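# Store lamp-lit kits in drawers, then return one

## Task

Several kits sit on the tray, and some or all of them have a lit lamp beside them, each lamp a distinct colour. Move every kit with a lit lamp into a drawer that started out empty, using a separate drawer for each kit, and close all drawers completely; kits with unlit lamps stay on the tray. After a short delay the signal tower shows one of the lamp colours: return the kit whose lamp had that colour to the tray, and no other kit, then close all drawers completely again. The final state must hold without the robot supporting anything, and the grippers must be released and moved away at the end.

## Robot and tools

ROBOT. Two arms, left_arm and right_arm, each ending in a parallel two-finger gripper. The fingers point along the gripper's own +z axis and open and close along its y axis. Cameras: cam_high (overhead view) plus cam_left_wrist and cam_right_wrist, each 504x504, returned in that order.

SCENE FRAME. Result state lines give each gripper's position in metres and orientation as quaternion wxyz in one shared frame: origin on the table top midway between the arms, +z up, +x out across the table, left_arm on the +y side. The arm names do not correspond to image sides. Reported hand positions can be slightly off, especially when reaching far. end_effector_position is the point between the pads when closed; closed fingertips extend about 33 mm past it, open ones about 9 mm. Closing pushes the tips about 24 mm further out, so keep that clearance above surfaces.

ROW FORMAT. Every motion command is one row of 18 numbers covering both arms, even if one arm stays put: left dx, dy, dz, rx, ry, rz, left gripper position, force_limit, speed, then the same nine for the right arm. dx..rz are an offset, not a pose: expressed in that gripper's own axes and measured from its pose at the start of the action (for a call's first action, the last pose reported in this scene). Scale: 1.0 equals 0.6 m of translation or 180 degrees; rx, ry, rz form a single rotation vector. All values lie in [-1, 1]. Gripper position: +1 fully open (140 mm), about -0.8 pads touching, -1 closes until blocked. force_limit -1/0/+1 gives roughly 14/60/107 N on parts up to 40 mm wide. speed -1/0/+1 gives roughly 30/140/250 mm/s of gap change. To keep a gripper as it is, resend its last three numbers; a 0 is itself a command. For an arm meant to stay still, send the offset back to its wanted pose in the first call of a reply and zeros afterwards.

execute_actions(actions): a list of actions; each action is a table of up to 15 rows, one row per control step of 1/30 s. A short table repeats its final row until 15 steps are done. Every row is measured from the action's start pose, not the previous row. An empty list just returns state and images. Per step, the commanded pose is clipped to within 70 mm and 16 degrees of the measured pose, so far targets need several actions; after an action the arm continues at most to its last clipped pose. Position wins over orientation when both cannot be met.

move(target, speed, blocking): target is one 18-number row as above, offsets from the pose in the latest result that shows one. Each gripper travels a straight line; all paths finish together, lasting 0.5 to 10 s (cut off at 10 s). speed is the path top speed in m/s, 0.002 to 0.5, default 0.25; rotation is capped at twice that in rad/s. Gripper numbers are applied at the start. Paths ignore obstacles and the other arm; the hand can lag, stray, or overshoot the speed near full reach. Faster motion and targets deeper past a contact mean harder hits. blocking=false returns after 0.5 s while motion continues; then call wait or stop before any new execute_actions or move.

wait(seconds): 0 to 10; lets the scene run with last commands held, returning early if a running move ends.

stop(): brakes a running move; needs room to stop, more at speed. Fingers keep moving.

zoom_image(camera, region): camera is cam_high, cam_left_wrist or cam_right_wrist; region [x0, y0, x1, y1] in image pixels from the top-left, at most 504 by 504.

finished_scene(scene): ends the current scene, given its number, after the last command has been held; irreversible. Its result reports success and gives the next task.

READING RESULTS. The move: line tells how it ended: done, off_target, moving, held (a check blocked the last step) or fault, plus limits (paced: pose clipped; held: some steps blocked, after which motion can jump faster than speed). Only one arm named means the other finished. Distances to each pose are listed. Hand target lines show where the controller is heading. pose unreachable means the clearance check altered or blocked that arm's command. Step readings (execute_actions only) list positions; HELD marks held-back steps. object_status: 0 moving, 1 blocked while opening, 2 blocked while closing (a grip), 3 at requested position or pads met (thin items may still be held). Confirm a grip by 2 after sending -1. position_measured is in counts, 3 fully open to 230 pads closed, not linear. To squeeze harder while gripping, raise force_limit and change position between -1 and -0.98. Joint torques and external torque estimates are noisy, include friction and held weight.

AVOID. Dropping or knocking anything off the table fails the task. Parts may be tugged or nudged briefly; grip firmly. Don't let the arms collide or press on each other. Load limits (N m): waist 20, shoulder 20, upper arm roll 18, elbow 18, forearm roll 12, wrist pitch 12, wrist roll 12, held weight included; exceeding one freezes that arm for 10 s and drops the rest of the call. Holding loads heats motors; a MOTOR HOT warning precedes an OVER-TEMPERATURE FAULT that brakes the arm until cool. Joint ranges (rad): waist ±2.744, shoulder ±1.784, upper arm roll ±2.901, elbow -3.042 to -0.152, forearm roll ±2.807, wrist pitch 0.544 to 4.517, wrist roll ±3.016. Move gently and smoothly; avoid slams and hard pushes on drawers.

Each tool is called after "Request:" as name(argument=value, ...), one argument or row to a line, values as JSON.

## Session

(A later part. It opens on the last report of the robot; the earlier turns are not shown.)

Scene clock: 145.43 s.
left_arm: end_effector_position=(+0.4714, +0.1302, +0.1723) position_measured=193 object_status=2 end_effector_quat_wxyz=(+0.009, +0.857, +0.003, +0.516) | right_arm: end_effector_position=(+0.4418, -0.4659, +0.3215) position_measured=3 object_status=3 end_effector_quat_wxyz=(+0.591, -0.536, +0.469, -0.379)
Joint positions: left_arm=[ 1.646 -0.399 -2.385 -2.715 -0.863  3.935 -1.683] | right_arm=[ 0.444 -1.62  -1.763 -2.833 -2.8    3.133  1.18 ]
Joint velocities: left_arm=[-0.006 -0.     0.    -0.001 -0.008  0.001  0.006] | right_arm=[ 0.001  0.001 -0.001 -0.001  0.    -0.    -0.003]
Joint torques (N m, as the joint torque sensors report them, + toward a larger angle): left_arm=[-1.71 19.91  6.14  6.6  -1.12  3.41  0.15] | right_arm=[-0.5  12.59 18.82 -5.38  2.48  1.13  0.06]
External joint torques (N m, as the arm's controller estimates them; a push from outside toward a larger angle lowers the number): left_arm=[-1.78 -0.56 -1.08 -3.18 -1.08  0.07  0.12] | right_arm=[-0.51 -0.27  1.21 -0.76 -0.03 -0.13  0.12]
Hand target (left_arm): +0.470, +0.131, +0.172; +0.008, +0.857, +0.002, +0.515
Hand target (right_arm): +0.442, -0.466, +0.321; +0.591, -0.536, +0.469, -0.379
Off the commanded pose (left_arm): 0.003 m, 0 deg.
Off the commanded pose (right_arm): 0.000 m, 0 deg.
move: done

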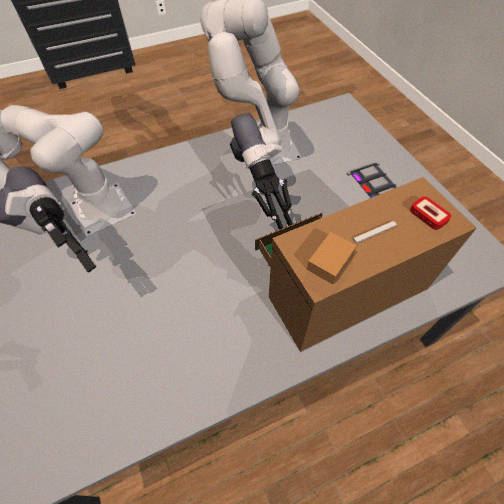

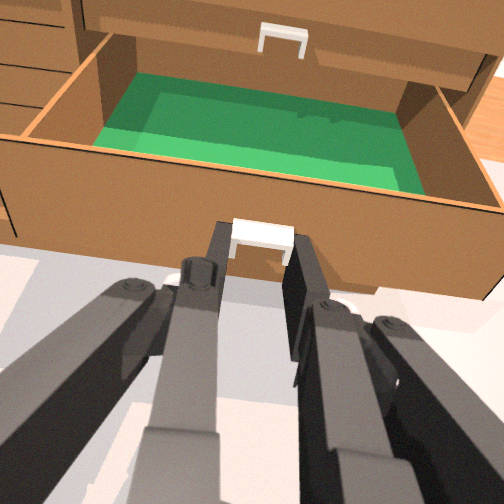

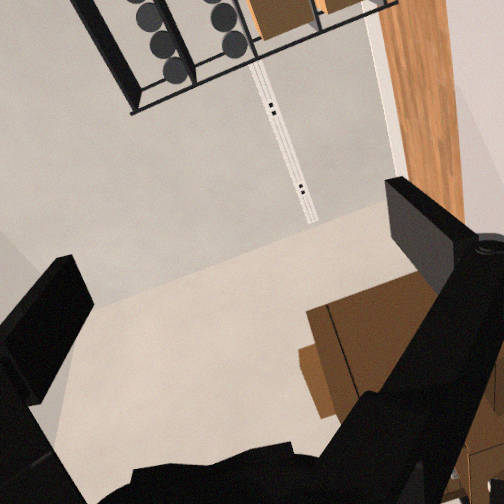

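Request:
move(
  target=[0,0,0,0,0,0,0,0,1,0,0,0,0,0,0,1,0,0],
)

Request:
move(
  target=[0.09,0,-0.1,0,0,0,0,0,1,0,0,0,0,0,0,1,0,0],
)

Request:
move(
  target=[0.093,-0.53,-0.125,-0.268,-0.268,0.446,0.3,0,1,0,0,0,0,0,0,1,0,0],
)

Scene clock: 152.23 s.
left_arm: end_effector_position=(+0.4712, +0.1301, +0.1723) position_measured=129 object_status=3 end_effector_quat_wxyz=(+0.009, +0.857, +0.003, +0.516) | right_arm: end_effector_position=(+0.4418, -0.4659, +0.3215) position_measured=3 object_status=3 end_effector_quat_wxyz=(+0.591, -0.536, +0.469, -0.379)
Joint positions: left_arm=[ 1.645 -0.399 -2.385 -2.715 -0.864  3.935 -1.682] | right_arm=[ 0.444 -1.62  -1.763 -2.833 -2.8    3.133  1.18 ]
Joint velocities: left_arm=[ 0.001  0.002 -0.     0.001 -0.002  0.001 -0.   ] | right_arm=[-0.    -0.    -0.     0.001  0.001 -0.001 -0.   ]
Joint torques (N m, as the joint torque sensors report them, + toward a larger angle): left_arm=[ 0.54 17.53  7.36  8.34  0.08  3.27  0.24] | right_arm=[-0.29 12.6  18.48 -5.54  2.49  1.13  0.05]
External joint torques (N m, as the arm's controller estimates them; a push from outside toward a larger angle lowers the number): left_arm=[ 0.53 -2.98  0.2  -1.45  0.12 -0.06  0.21] | right_arm=[-0.26 -0.23  0.85 -0.98 -0.03 -0.12  0.11]
Hand target (left_arm): +0.471, +0.130, +0.172; +0.009, +0.857, +0.003, +0.516
Hand target (right_arm): +0.442, -0.466, +0.321; +0.591, -0.536, +0.469, -0.379
Off the commanded pose (left_arm): 0.000 m, 0 deg.
Off the commanded pose (right_arm): 0.000 m, 0 deg.
move: done

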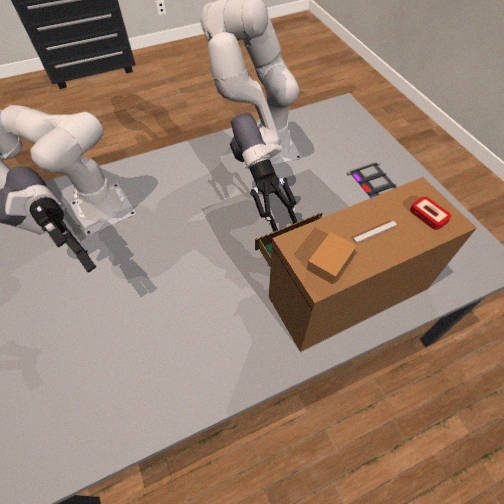

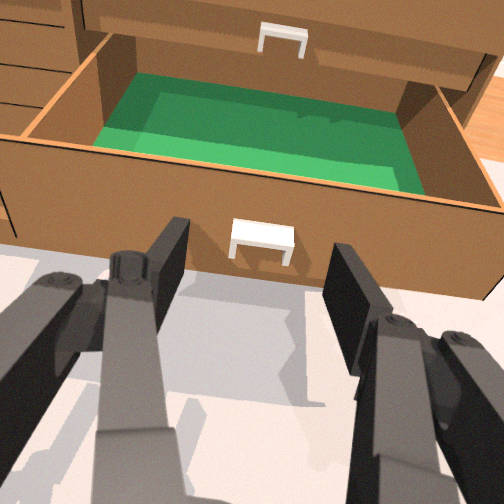

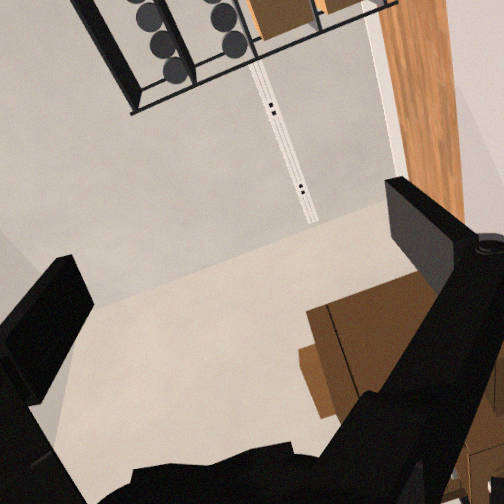

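Scene clock: 153.97 s.
left_arm: end_effector_position=(+0.4448, +0.1316, +0.2526) position_measured=129 object_status=3 end_effector_quat_wxyz=(+0.013, +0.853, +0.008, +0.521) | right_arm: end_effector_position=(+0.4418, -0.4659, +0.3215) position_measured=3 object_status=3 end_effector_quat_wxyz=(+0.591, -0.536, +0.469, -0.379)
Joint positions: left_arm=[ 1.46  -0.049 -2.304 -2.701 -1.203  4.011 -1.193] | right_arm=[ 0.444 -1.62  -1.763 -2.833 -2.8    3.133  1.18 ]
Joint velocities: left_arm=[-0.     0.001  0.     0.003 -0.007 -0.002  0.041] | right_arm=[ 0.001  0.     0.001 -0.     0.     0.001 -0.001]
Joint torques (N m, as the joint torque sensors report them, + toward a larger angle): left_arm=[-0.93 12.82 -0.35 14.89  0.11  2.85  0.28] | right_arm=[-0.59 12.3  18.89 -5.25  2.46  1.11  0.05]
External joint torques (N m, as the arm's controller estimates them; a push from outside toward a larger angle lowers the number): left_arm=[-0.95 -0.11 -1.29  0.86 -1.3  -0.29  0.25] | right_arm=[-0.6  -0.54  1.21 -0.67 -0.05 -0.15  0.11]
Hand target (left_arm): +0.444, +0.130, +0.252; +0.012, +0.854, +0.003, +0.519
Hand target (right_arm): +0.442, -0.466, +0.321; +0.591, -0.536, +0.469, -0.379
Off the commanded pose (left_arm): 0.005 m, 1 deg.
Off the commanded pose (right_arm): 0.000 m, 0 deg.
move: off_target (left_arm)

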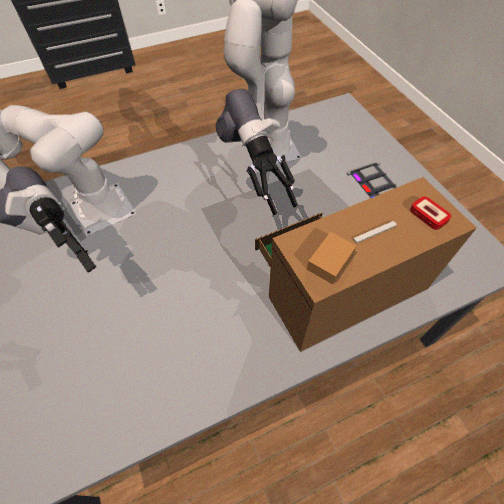

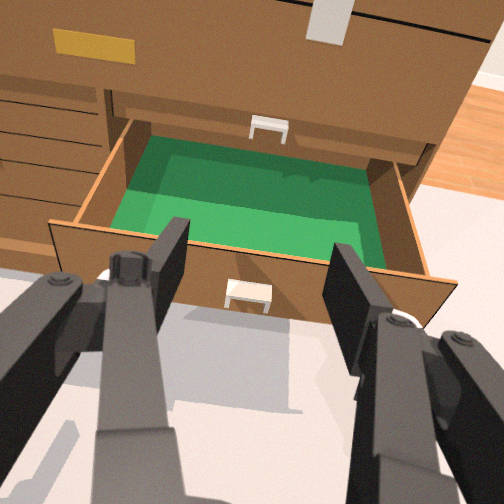

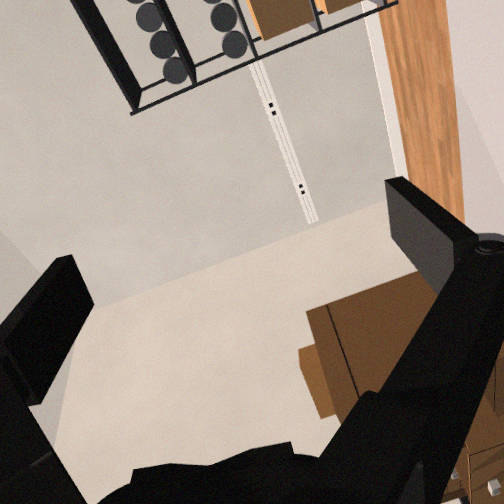

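Scene clock: 160.10 s.
left_arm: end_effector_position=(+0.4033, +0.4689, +0.3325) position_measured=91 object_status=3 end_effector_quat_wxyz=(-0.043, +0.725, -0.686, +0.032) | right_arm: end_effector_position=(+0.4418, -0.4659, +0.3215) position_measured=3 object_status=3 end_effector_quat_wxyz=(+0.591, -0.536, +0.469, -0.379)
Joint positions: left_arm=[ 1.338  0.354 -1.274 -1.574 -2.775  4.504  2.993] | right_arm=[ 0.444 -1.62  -1.763 -2.833 -2.8    3.133  1.18 ]
Joint velocities: left_arm=[-0.003 -0.003  0.006  0.001 -0.001 -0.     0.03 ] | right_arm=[-0.001 -0.     0.001  0.    -0.001  0.001 -0.   ]
Joint torques (N m, as the joint torque sensors report them, + toward a larger angle): left_arm=[ -0.65 -22.11  -8.38  19.31  -2.04   2.39   0.3 ] | right_arm=[-0.49 12.34 18.67 -5.35  2.44  1.11  0.03]
External joint torques (N m, as the arm's controller estimates them; a push from outside toward a larger angle lowers the number): left_arm=[-0.69 -1.5   0.49  0.96 -1.23  0.22  0.31] | right_arm=[-0.47 -0.52  1.02 -0.74 -0.07 -0.15  0.09]
Hand target (left_arm): +0.403, +0.467, +0.334; -0.042, +0.721, -0.691, +0.033
Hand target (right_arm): +0.442, -0.466, +0.321; +0.591, -0.536, +0.469, -0.379
Off the commanded pose (left_arm): 0.018 m, 7 deg.
Off the commanded pose (right_arm): 0.000 m, 0 deg.
joint sent to its limit (left arm) — the command would take joint 6 (wrist pitch) past its upper limit and joint 7 (wrist roll) past its upper limit, so those joints were sent only as far as their limits.
move: off_target (left_arm); limits=paced

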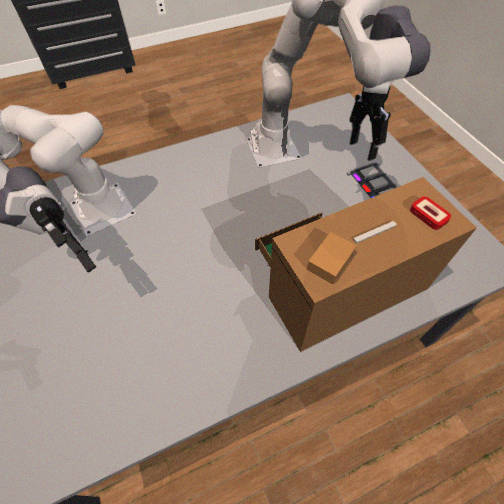

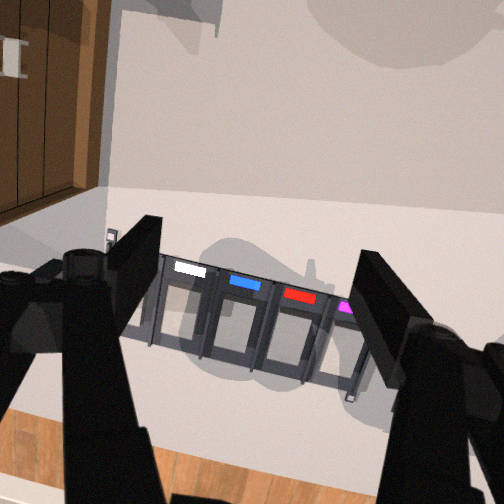

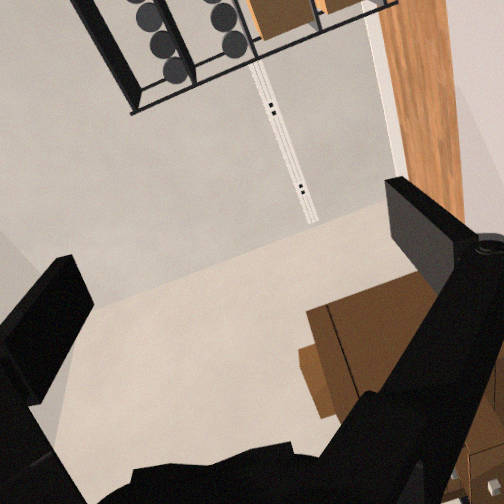

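Request:
move(
  target=[0,-0.43,-0.28,0.36,0,0,0.3,0,1,0,0,0,0,0,0,1,0,0],
  speed=0.4,
)

Request:
move(
  target=[0,-0.425,-0.27,0.36,0,0,0.3,0,1,0,0,0,0,0,0,1,0,0],
  speed=0.4,
)

Scene clock: 179.53 s.
left_arm: end_effector_position=(+0.6404, +0.4774, +0.5363) position_measured=91 object_status=3 end_effector_quat_wxyz=(-0.425, +0.584, -0.566, +0.397) | right_arm: end_effector_position=(+0.4418, -0.4659, +0.3215) position_measured=3 object_status=3 end_effector_quat_wxyz=(+0.591, -0.536, +0.469, -0.379)
Joint positions: left_arm=[ 2.297  0.261 -2.177 -1.755 -2.651  3.45   2.868] | right_arm=[ 0.444 -1.62  -1.763 -2.833 -2.8    3.133  1.18 ]
Joint velocities: left_arm=[ 0.019 -0.005 -0.015 -0.004 -0.009 -0.018 -0.013] | right_arm=[-0.001  0.     0.003  0.001  0.     0.     0.001]
Joint torques (N m, as the joint torque sensors report them, + toward a larger angle): left_arm=[ 1.53  4.91 -7.36 20.43 -1.17 -1.95 -0.18] | right_arm=[-0.47 12.62 19.02 -5.44  2.46  1.18  0.01]
External joint torques (N m, as the arm's controller estimates them; a push from outside toward a larger angle lowers the number): left_arm=[ 1.67 -2.57 -0.65 -1.8  -1.14 -0.54 -0.13] | right_arm=[-0.45 -0.22  1.34 -0.82 -0.05 -0.09  0.07]
Hand target (left_arm): +0.641, +0.476, +0.536; -0.424, +0.586, -0.563, +0.401
Hand target (right_arm): +0.442, -0.466, +0.321; +0.591, -0.536, +0.469, -0.379
Off the commanded pose (left_arm): 0.010 m, 1 deg.
Off the commanded pose (right_arm): 0.000 m, 0 deg.
move: off_target (left_arm)

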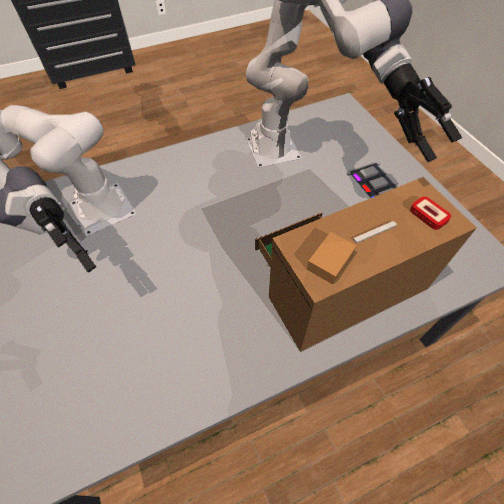

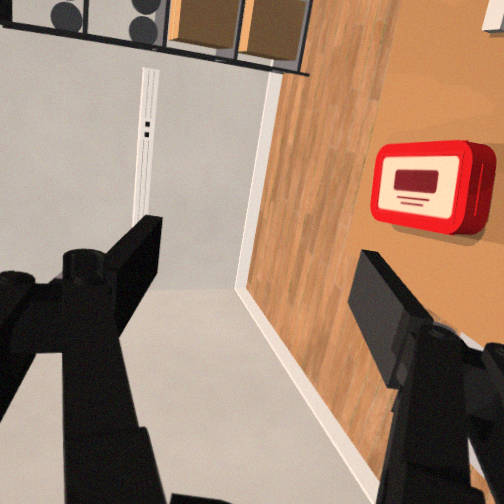

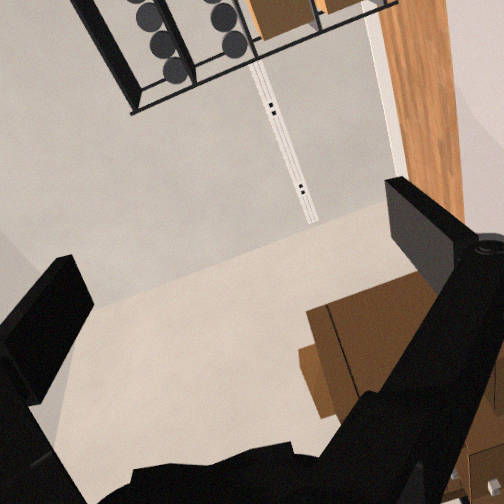

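Scene clock: 182.00 s.
left_arm: end_effector_position=(+0.5678, +0.4608, +0.8324) position_measured=91 object_status=3 end_effector_quat_wxyz=(+0.626, -0.237, +0.296, -0.681) | right_arm: end_effector_position=(+0.4418, -0.4659, +0.3215) position_measured=3 object_status=3 end_effector_quat_wxyz=(+0.591, -0.536, +0.469, -0.379)
Joint positions: left_arm=[ 2.75   0.486 -2.497 -2.121 -2.707  2.192  3.002] | right_arm=[ 0.444 -1.62  -1.763 -2.833 -2.8    3.133  1.18 ]
Joint velocities: left_arm=[-0.002 -0.002 -0.    -0.    -0.001 -0.017  0.001] | right_arm=[ 0.    -0.001  0.001 -0.001 -0.001 -0.001 -0.001]
Joint torques (N m, as the joint torque sensors report them, + toward a larger angle): left_arm=[ 1.04  8.27 -8.86 23.93 -2.01 -3.95  0.13] | right_arm=[-0.54 12.44 18.74 -5.46  2.41  1.15  0.05]
External joint torques (N m, as the arm's controller estimates them; a push from outside toward a larger angle lowers the number): left_arm=[ 1.1  -2.05 -0.25 -0.16 -1.06 -0.56  0.17] | right_arm=[-0.58 -0.4   1.07 -0.8  -0.1  -0.12  0.1 ]
Hand target (left_arm): +0.567, +0.464, +0.834; +0.629, -0.237, +0.293, -0.680
Hand target (right_arm): +0.442, -0.466, +0.321; +0.591, -0.536, +0.469, -0.379
Off the commanded pose (left_arm): 0.009 m, 9 deg.
Off the commanded pose (right_arm): 0.000 m, 0 deg.
joint sent to its limit (left arm) — the command would take joint 1 (waist) past its upper limit and joint 7 (wrist roll) past its upper limit, so those joints were sent only as far as their limits.
move: off_target (left_arm)

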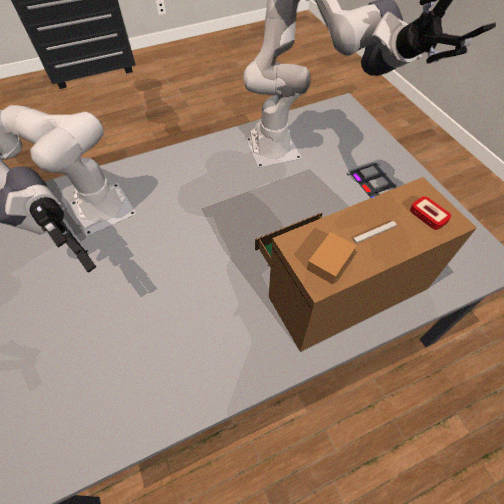

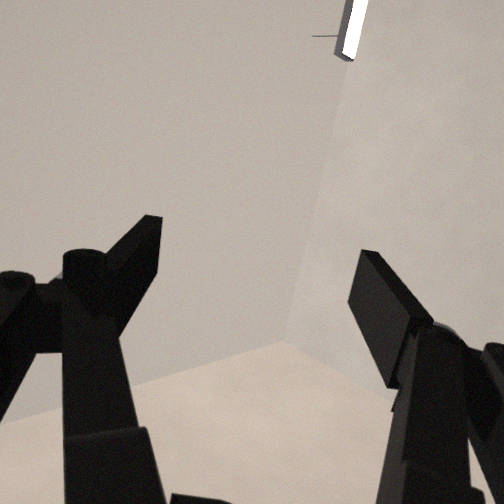

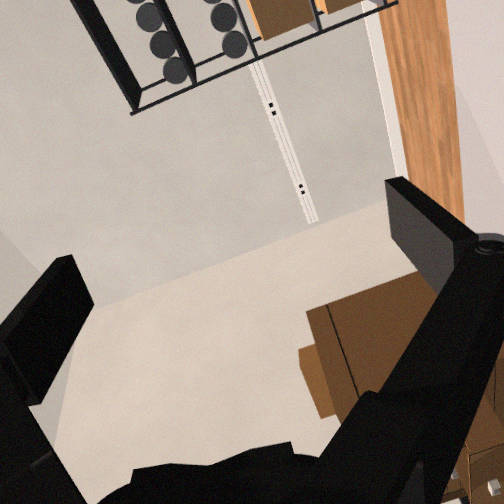

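Request:
move(
  target=[0.42,0.205,-0.26,-0.392,0.128,-0.404,0.3,0,1,0,0,0,0,0,0,1,0,0],
  speed=0.4,
)

Scene clock: 191.50 s.
left_arm: end_effector_position=(+0.5361, +0.2373, +0.6176) position_measured=91 object_status=3 end_effector_quat_wxyz=(+0.170, +0.543, -0.498, +0.654) | right_arm: end_effector_position=(+0.4418, -0.4659, +0.3215) position_measured=3 object_status=3 end_effector_quat_wxyz=(+0.591, -0.536, +0.469, -0.379)
Joint positions: left_arm=[ 1.288  1.324 -2.279 -1.552 -2.412  3.998  2.466] | right_arm=[ 0.444 -1.62  -1.763 -2.833 -2.8    3.133  1.18 ]
Joint velocities: left_arm=[-0.002  0.001 -0.002 -0.001 -0.001  0.012  0.003] | right_arm=[-0.001  0.     0.     0.     0.001 -0.     0.001]
Joint torques (N m, as the joint torque sensors report them, + toward a larger angle): left_arm=[ -1.57 -28.98 -24.14   4.83  -2.33  -1.73   0.31] | right_arm=[-0.45 12.67 18.97 -5.34  2.47  1.13  0.06]
External joint torques (N m, as the arm's controller estimates them; a push from outside toward a larger angle lowers the number): left_arm=[-1.57  3.17 -2.1   1.68 -0.41  0.29  0.31] | right_arm=[-0.43 -0.21  1.32 -0.74 -0.04 -0.13  0.12]
Hand target (left_arm): +0.535, +0.237, +0.618; +0.171, +0.541, -0.500, +0.654
Hand target (right_arm): +0.442, -0.466, +0.321; +0.591, -0.536, +0.469, -0.379
Off the commanded pose (left_arm): 0.022 m, 4 deg.
Off the commanded pose (right_arm): 0.000 m, 0 deg.
move: off_target (left_arm)

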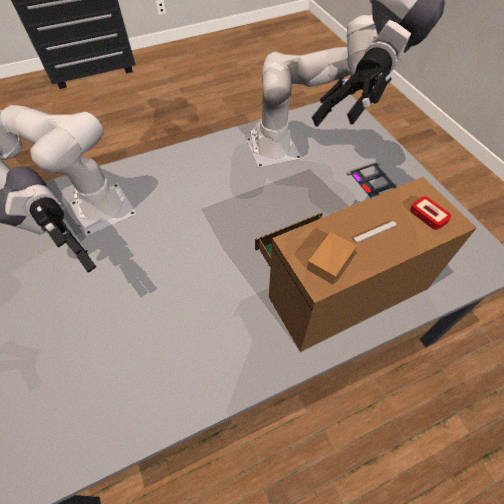

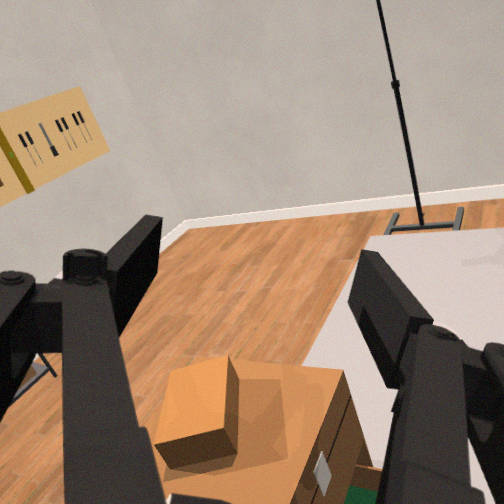

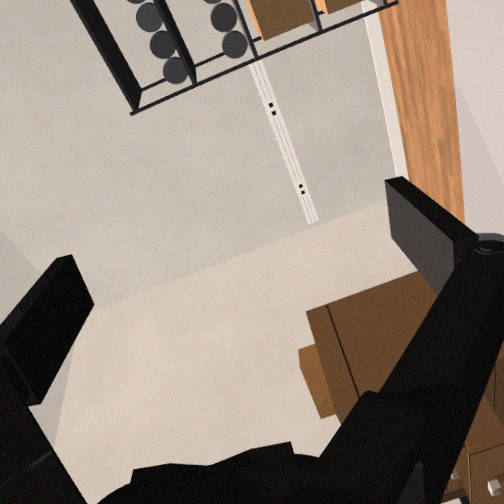

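Request:
move(
  target=[0.75,-0.485,-0.352,0.387,0.256,0,0.3,0,1,0,0,0,0,0,0,1,0,0],
  speed=0.4,
)

Request:
move(
  target=[0,0,0,0,0,0.5,0.3,0,1,0,0,0,0,0,0,1,0,0],
  speed=0.5,
)

Scene clock: 220.57 s.
left_arm: end_effector_position=(+0.4789, +0.3932, +1.1705) position_measured=91 object_status=3 end_effector_quat_wxyz=(+0.064, +0.214, +0.013, +0.975) | right_arm: end_effector_position=(+0.4418, -0.4659, +0.3215) position_measured=3 object_status=3 end_effector_quat_wxyz=(+0.591, -0.536, +0.469, -0.379)
Joint positions: left_arm=[ 1.44   0.742 -2.256 -1.164 -2.786  2.672  2.291] | right_arm=[ 0.444 -1.62  -1.763 -2.833 -2.8    3.133  1.18 ]
Joint velocities: left_arm=[-0.207  0.16  -0.067 -0.001 -0.002 -0.     0.313] | right_arm=[-0.     0.002  0.     0.001  0.001 -0.001  0.001]
Joint torques (N m, as the joint torque sensors report them, + toward a larger angle): left_arm=[ -0.63 -18.67 -16.88  10.27  -1.92  -2.96   0.41] | right_arm=[-0.5  12.55 18.76 -5.61  2.49  1.13  0.05]
External joint torques (N m, as the arm's controller estimates them; a push from outside toward a larger angle lowers the number): left_arm=[-1.53  1.13 -2.47  0.94 -1.02 -0.09  0.4 ] | right_arm=[-0.47 -0.31  1.08 -1.07 -0.03 -0.12  0.11]
Hand target (left_arm): +0.479, +0.394, +1.171; +0.030, +0.215, +0.008, +0.976
Hand target (right_arm): +0.442, -0.466, +0.321; +0.591, -0.536, +0.469, -0.379
Off the commanded pose (left_arm): 0.010 m, 9 deg.
Off the commanded pose (right_arm): 0.000 m, 0 deg.
joint sent to its limit (left arm) — the command would take joint 5 (forearm roll) past its lower limit, so that joint was sent only as far as its limit.
move: off_target (left_arm)

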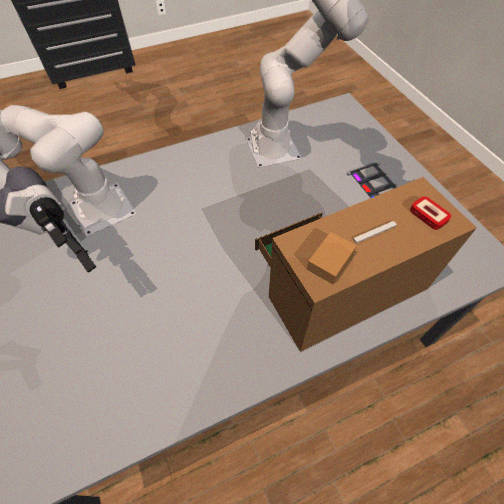

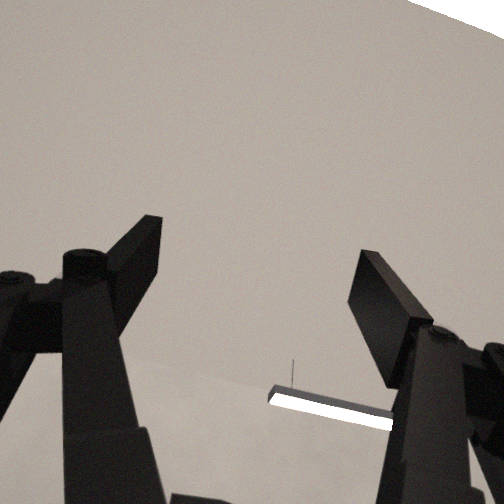

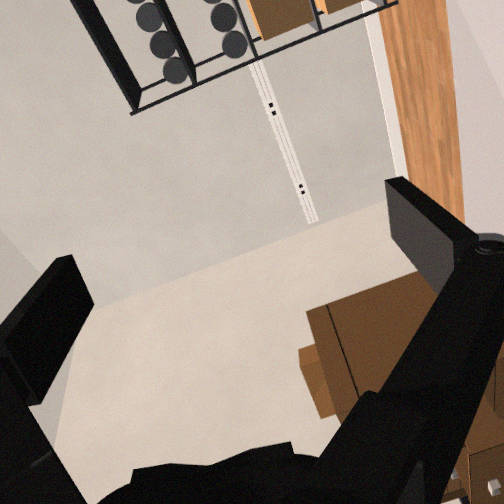

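Scene clock: 223.10 s.
left_arm: end_effector_position=(+0.4701, +0.3793, +1.1765) position_measured=91 object_status=3 end_effector_quat_wxyz=(+0.626, -0.125, +0.178, -0.749) | right_arm: end_effector_position=(+0.4418, -0.4659, +0.3215) position_measured=3 object_status=3 end_effector_quat_wxyz=(+0.591, -0.536, +0.469, -0.379)
Joint positions: left_arm=[ 2.268  0.287 -2.355 -1.203 -2.787  2.562  2.993] | right_arm=[ 0.444 -1.62  -1.763 -2.833 -2.8    3.133  1.18 ]
Joint velocities: left_arm=[-0.001 -0.001 -0.    -0.001  0.001 -0.004  0.029] | right_arm=[-0.     0.    -0.     0.001  0.001 -0.     0.   ]
Joint torques (N m, as the joint torque sensors report them, + toward a larger angle): left_arm=[ 1.65  4.35 -6.47 15.37 -1.43 -4.01  0.12] | right_arm=[-0.29 12.52 18.88 -5.33  2.48  1.12  0.05]
External joint torques (N m, as the arm's controller estimates them; a push from outside toward a larger angle lowers the number): left_arm=[ 1.69 -1.8  -0.73 -2.23 -0.74 -0.8   0.15] | right_arm=[-0.3  -0.35  1.24 -0.77 -0.03 -0.13  0.1 ]
Hand target (left_arm): +0.471, +0.378, +1.176; +0.630, -0.124, +0.179, -0.746
Hand target (right_arm): +0.442, -0.466, +0.321; +0.591, -0.536, +0.469, -0.379
Off the commanded pose (left_arm): 0.018 m, 6 deg.
Off the commanded pose (right_arm): 0.000 m, 0 deg.
joint sent to its limit (left arm) — the command would take joint 5 (forearm roll) past its lower limit and joint 7 (wrist roll) past its upper limit, so those joints were sent only as far as their limits.
move: off_target (left_arm)

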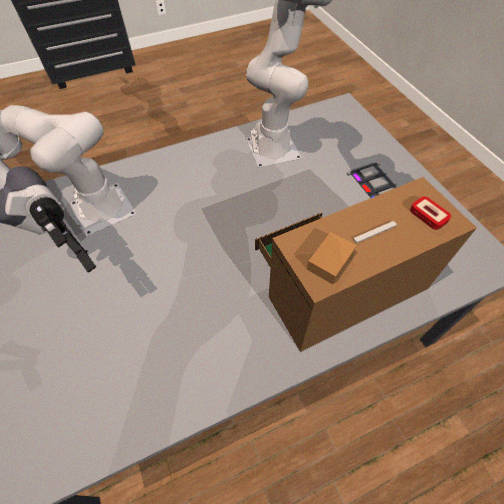

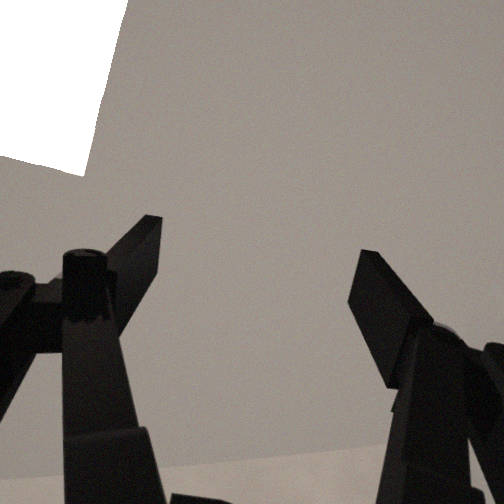

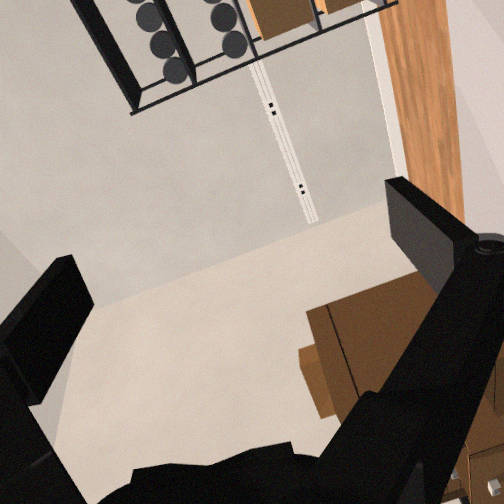

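Request:
move(
  target=[0.098,0.167,-0.085,-0.234,0.11,-0.055,0.3,0,1,0,0,0,0,0,0,1,0,0],
  speed=0.4,
)

Scene clock: 234.50 s.
left_arm: end_effector_position=(+0.5295, +0.3091, +1.0813) position_measured=91 object_status=3 end_effector_quat_wxyz=(-0.434, +0.229, -0.530, +0.691) | right_arm: end_effector_position=(+0.4418, -0.4659, +0.3215) position_measured=3 object_status=3 end_effector_quat_wxyz=(+0.591, -0.536, +0.469, -0.379)
Joint positions: left_arm=[ 2.457  0.243 -2.47  -1.183 -1.074  2.608  1.162] | right_arm=[ 0.444 -1.62  -1.763 -2.833 -2.8    3.133  1.18 ]
Joint velocities: left_arm=[-0.    -0.001 -0.001  0.001  0.004 -0.005 -0.035] | right_arm=[-0.001  0.     0.001  0.    -0.001 -0.001 -0.   ]
Joint torques (N m, as the joint torque sensors report them, + toward a larger angle): left_arm=[ 2.33  6.74 -7.2  18.43  2.06 -0.22 -0.13] | right_arm=[-0.45 12.57 18.77 -5.43  2.45  1.12  0.06]
External joint torques (N m, as the arm's controller estimates them; a push from outside toward a larger angle lowers the number): left_arm=[ 2.37 -2.01 -2.69  1.24  1.13 -0.62 -0.08] | right_arm=[-0.46 -0.29  1.12 -0.8  -0.06 -0.14  0.11]
Hand target (left_arm): +0.529, +0.308, +1.081; -0.430, +0.232, -0.531, +0.692
Hand target (right_arm): +0.442, -0.466, +0.321; +0.591, -0.536, +0.469, -0.379
Off the commanded pose (left_arm): 0.006 m, 1 deg.
Off the commanded pose (right_arm): 0.000 m, 0 deg.
move: off_target (left_arm); limits=paced

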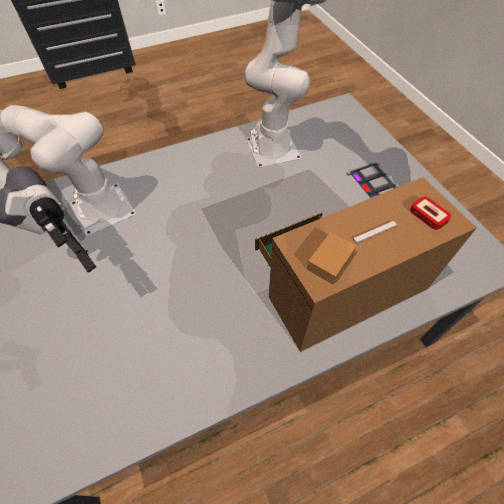

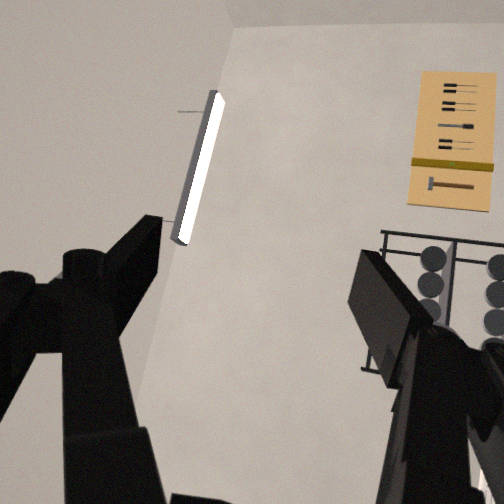

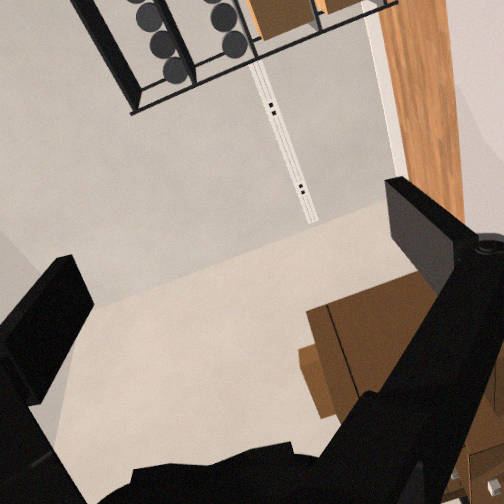

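Request:
move(
  target=[-0.24,0.893,-1.0,-0.603,-0.138,-0.161,0.3,0,1,0,0,0,0,0,0,1,0,0],
  speed=0.3,
)

Scene clock: 247.33 s.
left_arm: end_effector_position=(+0.3241, +0.7167, +0.4013) position_measured=91 object_status=3 end_effector_quat_wxyz=(+0.003, +0.717, -0.697, -0.006) | right_arm: end_effector_position=(+0.4418, -0.4659, +0.3215) position_measured=3 object_status=3 end_effector_quat_wxyz=(+0.591, -0.536, +0.469, -0.379)
Joint positions: left_arm=[ 2.692  0.349 -2.038 -1.735  0.319  1.563  0.465] | right_arm=[ 0.444 -1.62  -1.763 -2.833 -2.8    3.133  1.18 ]
Joint velocities: left_arm=[-0.009  0.001  0.011 -0.     0.002  0.001  0.029] | right_arm=[-0.     0.    -0.001  0.001 -0.001 -0.     0.001]
Joint torques (N m, as the joint torque sensors report them, + toward a larger angle): left_arm=[-1.53 -0.77 -8.85 24.27  1.57  2.69  0.29] | right_arm=[-0.44 12.49 18.74 -5.37  2.47  1.14  0.04]
External joint torques (N m, as the arm's controller estimates them; a push from outside toward a larger angle lowers the number): left_arm=[-1.65 -1.06  0.96  1.71  0.75  0.23  0.29] | right_arm=[-0.45 -0.38  1.14 -0.77 -0.03 -0.12  0.1 ]
Hand target (left_arm): +0.325, +0.718, +0.402; +0.000, +0.713, -0.701, -0.007
Hand target (right_arm): +0.442, -0.466, +0.321; +0.591, -0.536, +0.469, -0.379
Off the commanded pose (left_arm): 0.005 m, 2 deg.
Off the commanded pose (right_arm): 0.000 m, 0 deg.
move: off_target (left_arm)

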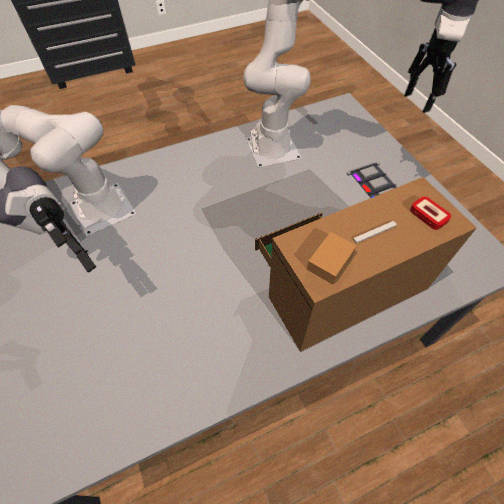

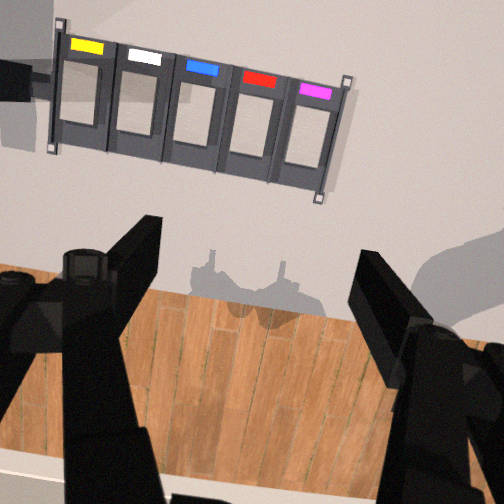

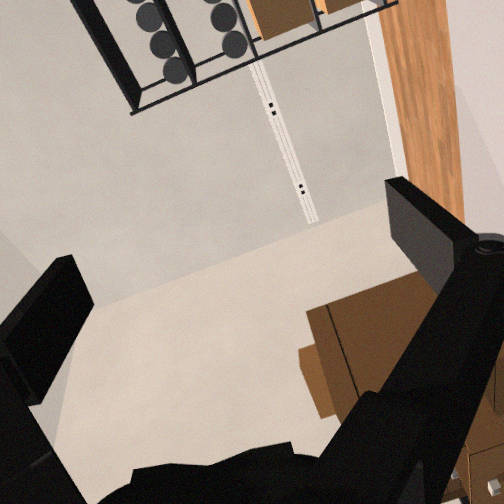

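Request:
move(
  target=[0.065,0.075,0.5,0,0,0.008,-0.1,0,1,0,0,0,0,0,0,1,0,0],
)

Scene clock: 253.73 s.
left_arm: end_effector_position=(+0.2795, +0.6750, +0.1006) position_measured=141 object_status=3 end_effector_quat_wxyz=(+0.004, +0.704, -0.710, -0.006) | right_arm: end_effector_position=(+0.4418, -0.4659, +0.3215) position_measured=3 object_status=3 end_effector_quat_wxyz=(+0.591, -0.536, +0.469, -0.379)
Joint positions: left_arm=[ 2.627  0.442 -1.748 -2.477  0.608  2.285  0.303] | right_arm=[ 0.444 -1.62  -1.763 -2.833 -2.8    3.133  1.18 ]
Joint velocities: left_arm=[-0.001 -0.006  0.002  0.001  0.     0.014 -0.002] | right_arm=[-0.    -0.    -0.001  0.    -0.    -0.    -0.001]
Joint torques (N m, as the joint torque sensors report them, + toward a larger angle): left_arm=[ -1.68  -6.15 -11.37  20.34   0.33   2.81  -0.04] | right_arm=[-0.57 12.42 18.66 -5.4   2.48  1.16  0.05]
External joint torques (N m, as the arm's controller estimates them; a push from outside toward a larger angle lowers the number): left_arm=[-1.65 -1.61  0.38  1.07 -0.26  0.37 -0.04] | right_arm=[-0.57 -0.42  1.03 -0.77 -0.03 -0.1   0.11]
Hand target (left_arm): +0.281, +0.676, +0.101; +0.002, +0.705, -0.709, -0.006
Hand target (right_arm): +0.442, -0.466, +0.321; +0.591, -0.536, +0.469, -0.379
Off the commanded pose (left_arm): 0.004 m, 1 deg.
Off the commanded pose (right_arm): 0.000 m, 0 deg.
move: off_target (left_arm)

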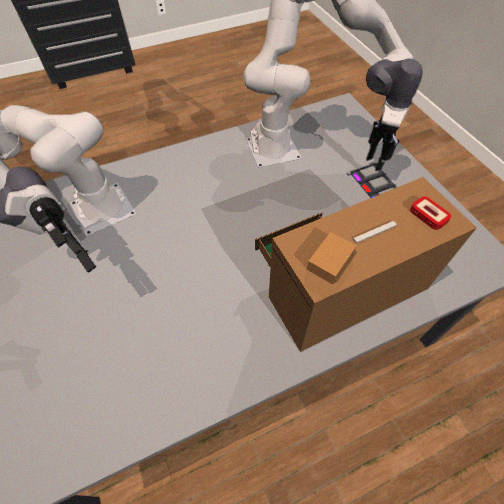

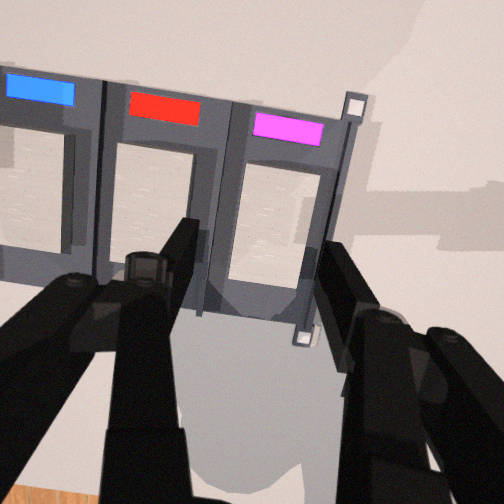

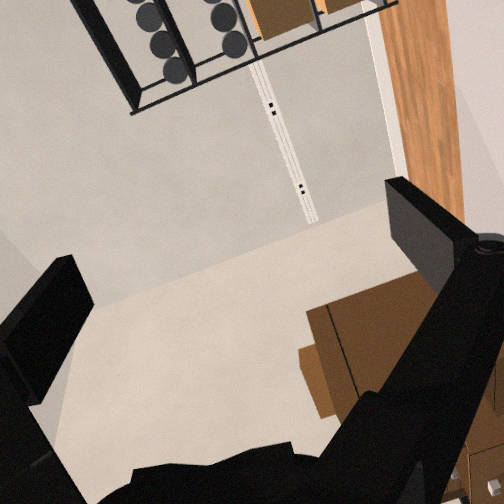

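Request:
move(
  target=[0.005,0.011,0.075,0,0,0,-0.1,0,1,0,0,0,0,0,0,1,0,0],
  speed=0.08,
)

Scene clock: 257.00 s.
left_arm: end_effector_position=(+0.2717, +0.6700, +0.0545) position_measured=141 object_status=3 end_effector_quat_wxyz=(+0.008, +0.703, -0.711, -0.005) | right_arm: end_effector_position=(+0.4418, -0.4659, +0.3215) position_measured=3 object_status=3 end_effector_quat_wxyz=(+0.591, -0.536, +0.469, -0.379)
Joint positions: left_arm=[ 2.462  0.393 -1.534 -2.524  0.632  2.418  0.3  ] | right_arm=[ 0.444 -1.62  -1.763 -2.833 -2.8    3.133  1.18 ]
Joint velocities: left_arm=[-0.004 -0.006  0.006  0.001  0.001  0.017 -0.   ] | right_arm=[-0.001  0.001 -0.    -0.001 -0.     0.001  0.003]
Joint torques (N m, as the joint torque sensors report them, + toward a larger angle): left_arm=[-0.96 -9.84 -9.91 17.57  1.1   2.82 -0.08] | right_arm=[-0.35 12.54 18.86 -5.52  2.48  1.16  0.08]
External joint torques (N m, as the arm's controller estimates them; a push from outside toward a larger angle lowers the number): left_arm=[-1.06 -1.39  0.46 -0.37  0.6   0.38 -0.09] | right_arm=[-0.33 -0.34  1.22 -0.91 -0.03 -0.1   0.14]
Hand target (left_arm): +0.273, +0.671, +0.054; +0.006, +0.703, -0.711, -0.005
Hand target (right_arm): +0.442, -0.466, +0.321; +0.591, -0.536, +0.469, -0.379
Off the commanded pose (left_arm): 0.003 m, 0 deg.
Off the commanded pose (right_arm): 0.000 m, 0 deg.
move: done

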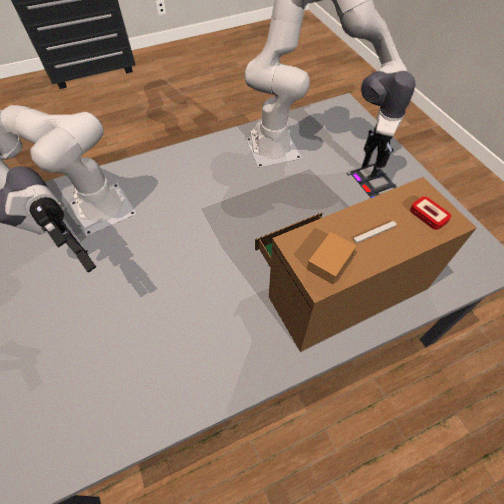

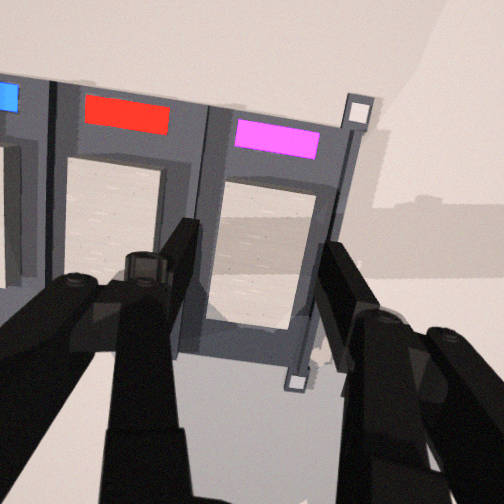

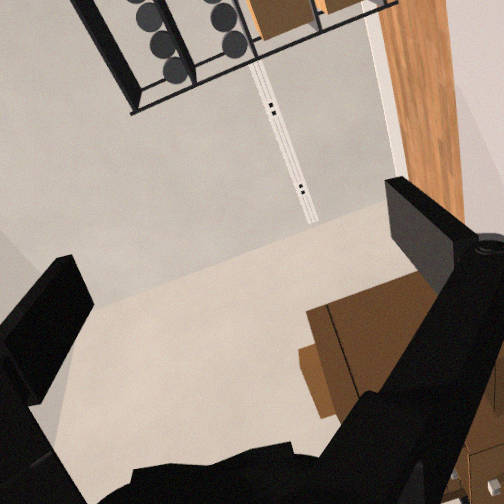

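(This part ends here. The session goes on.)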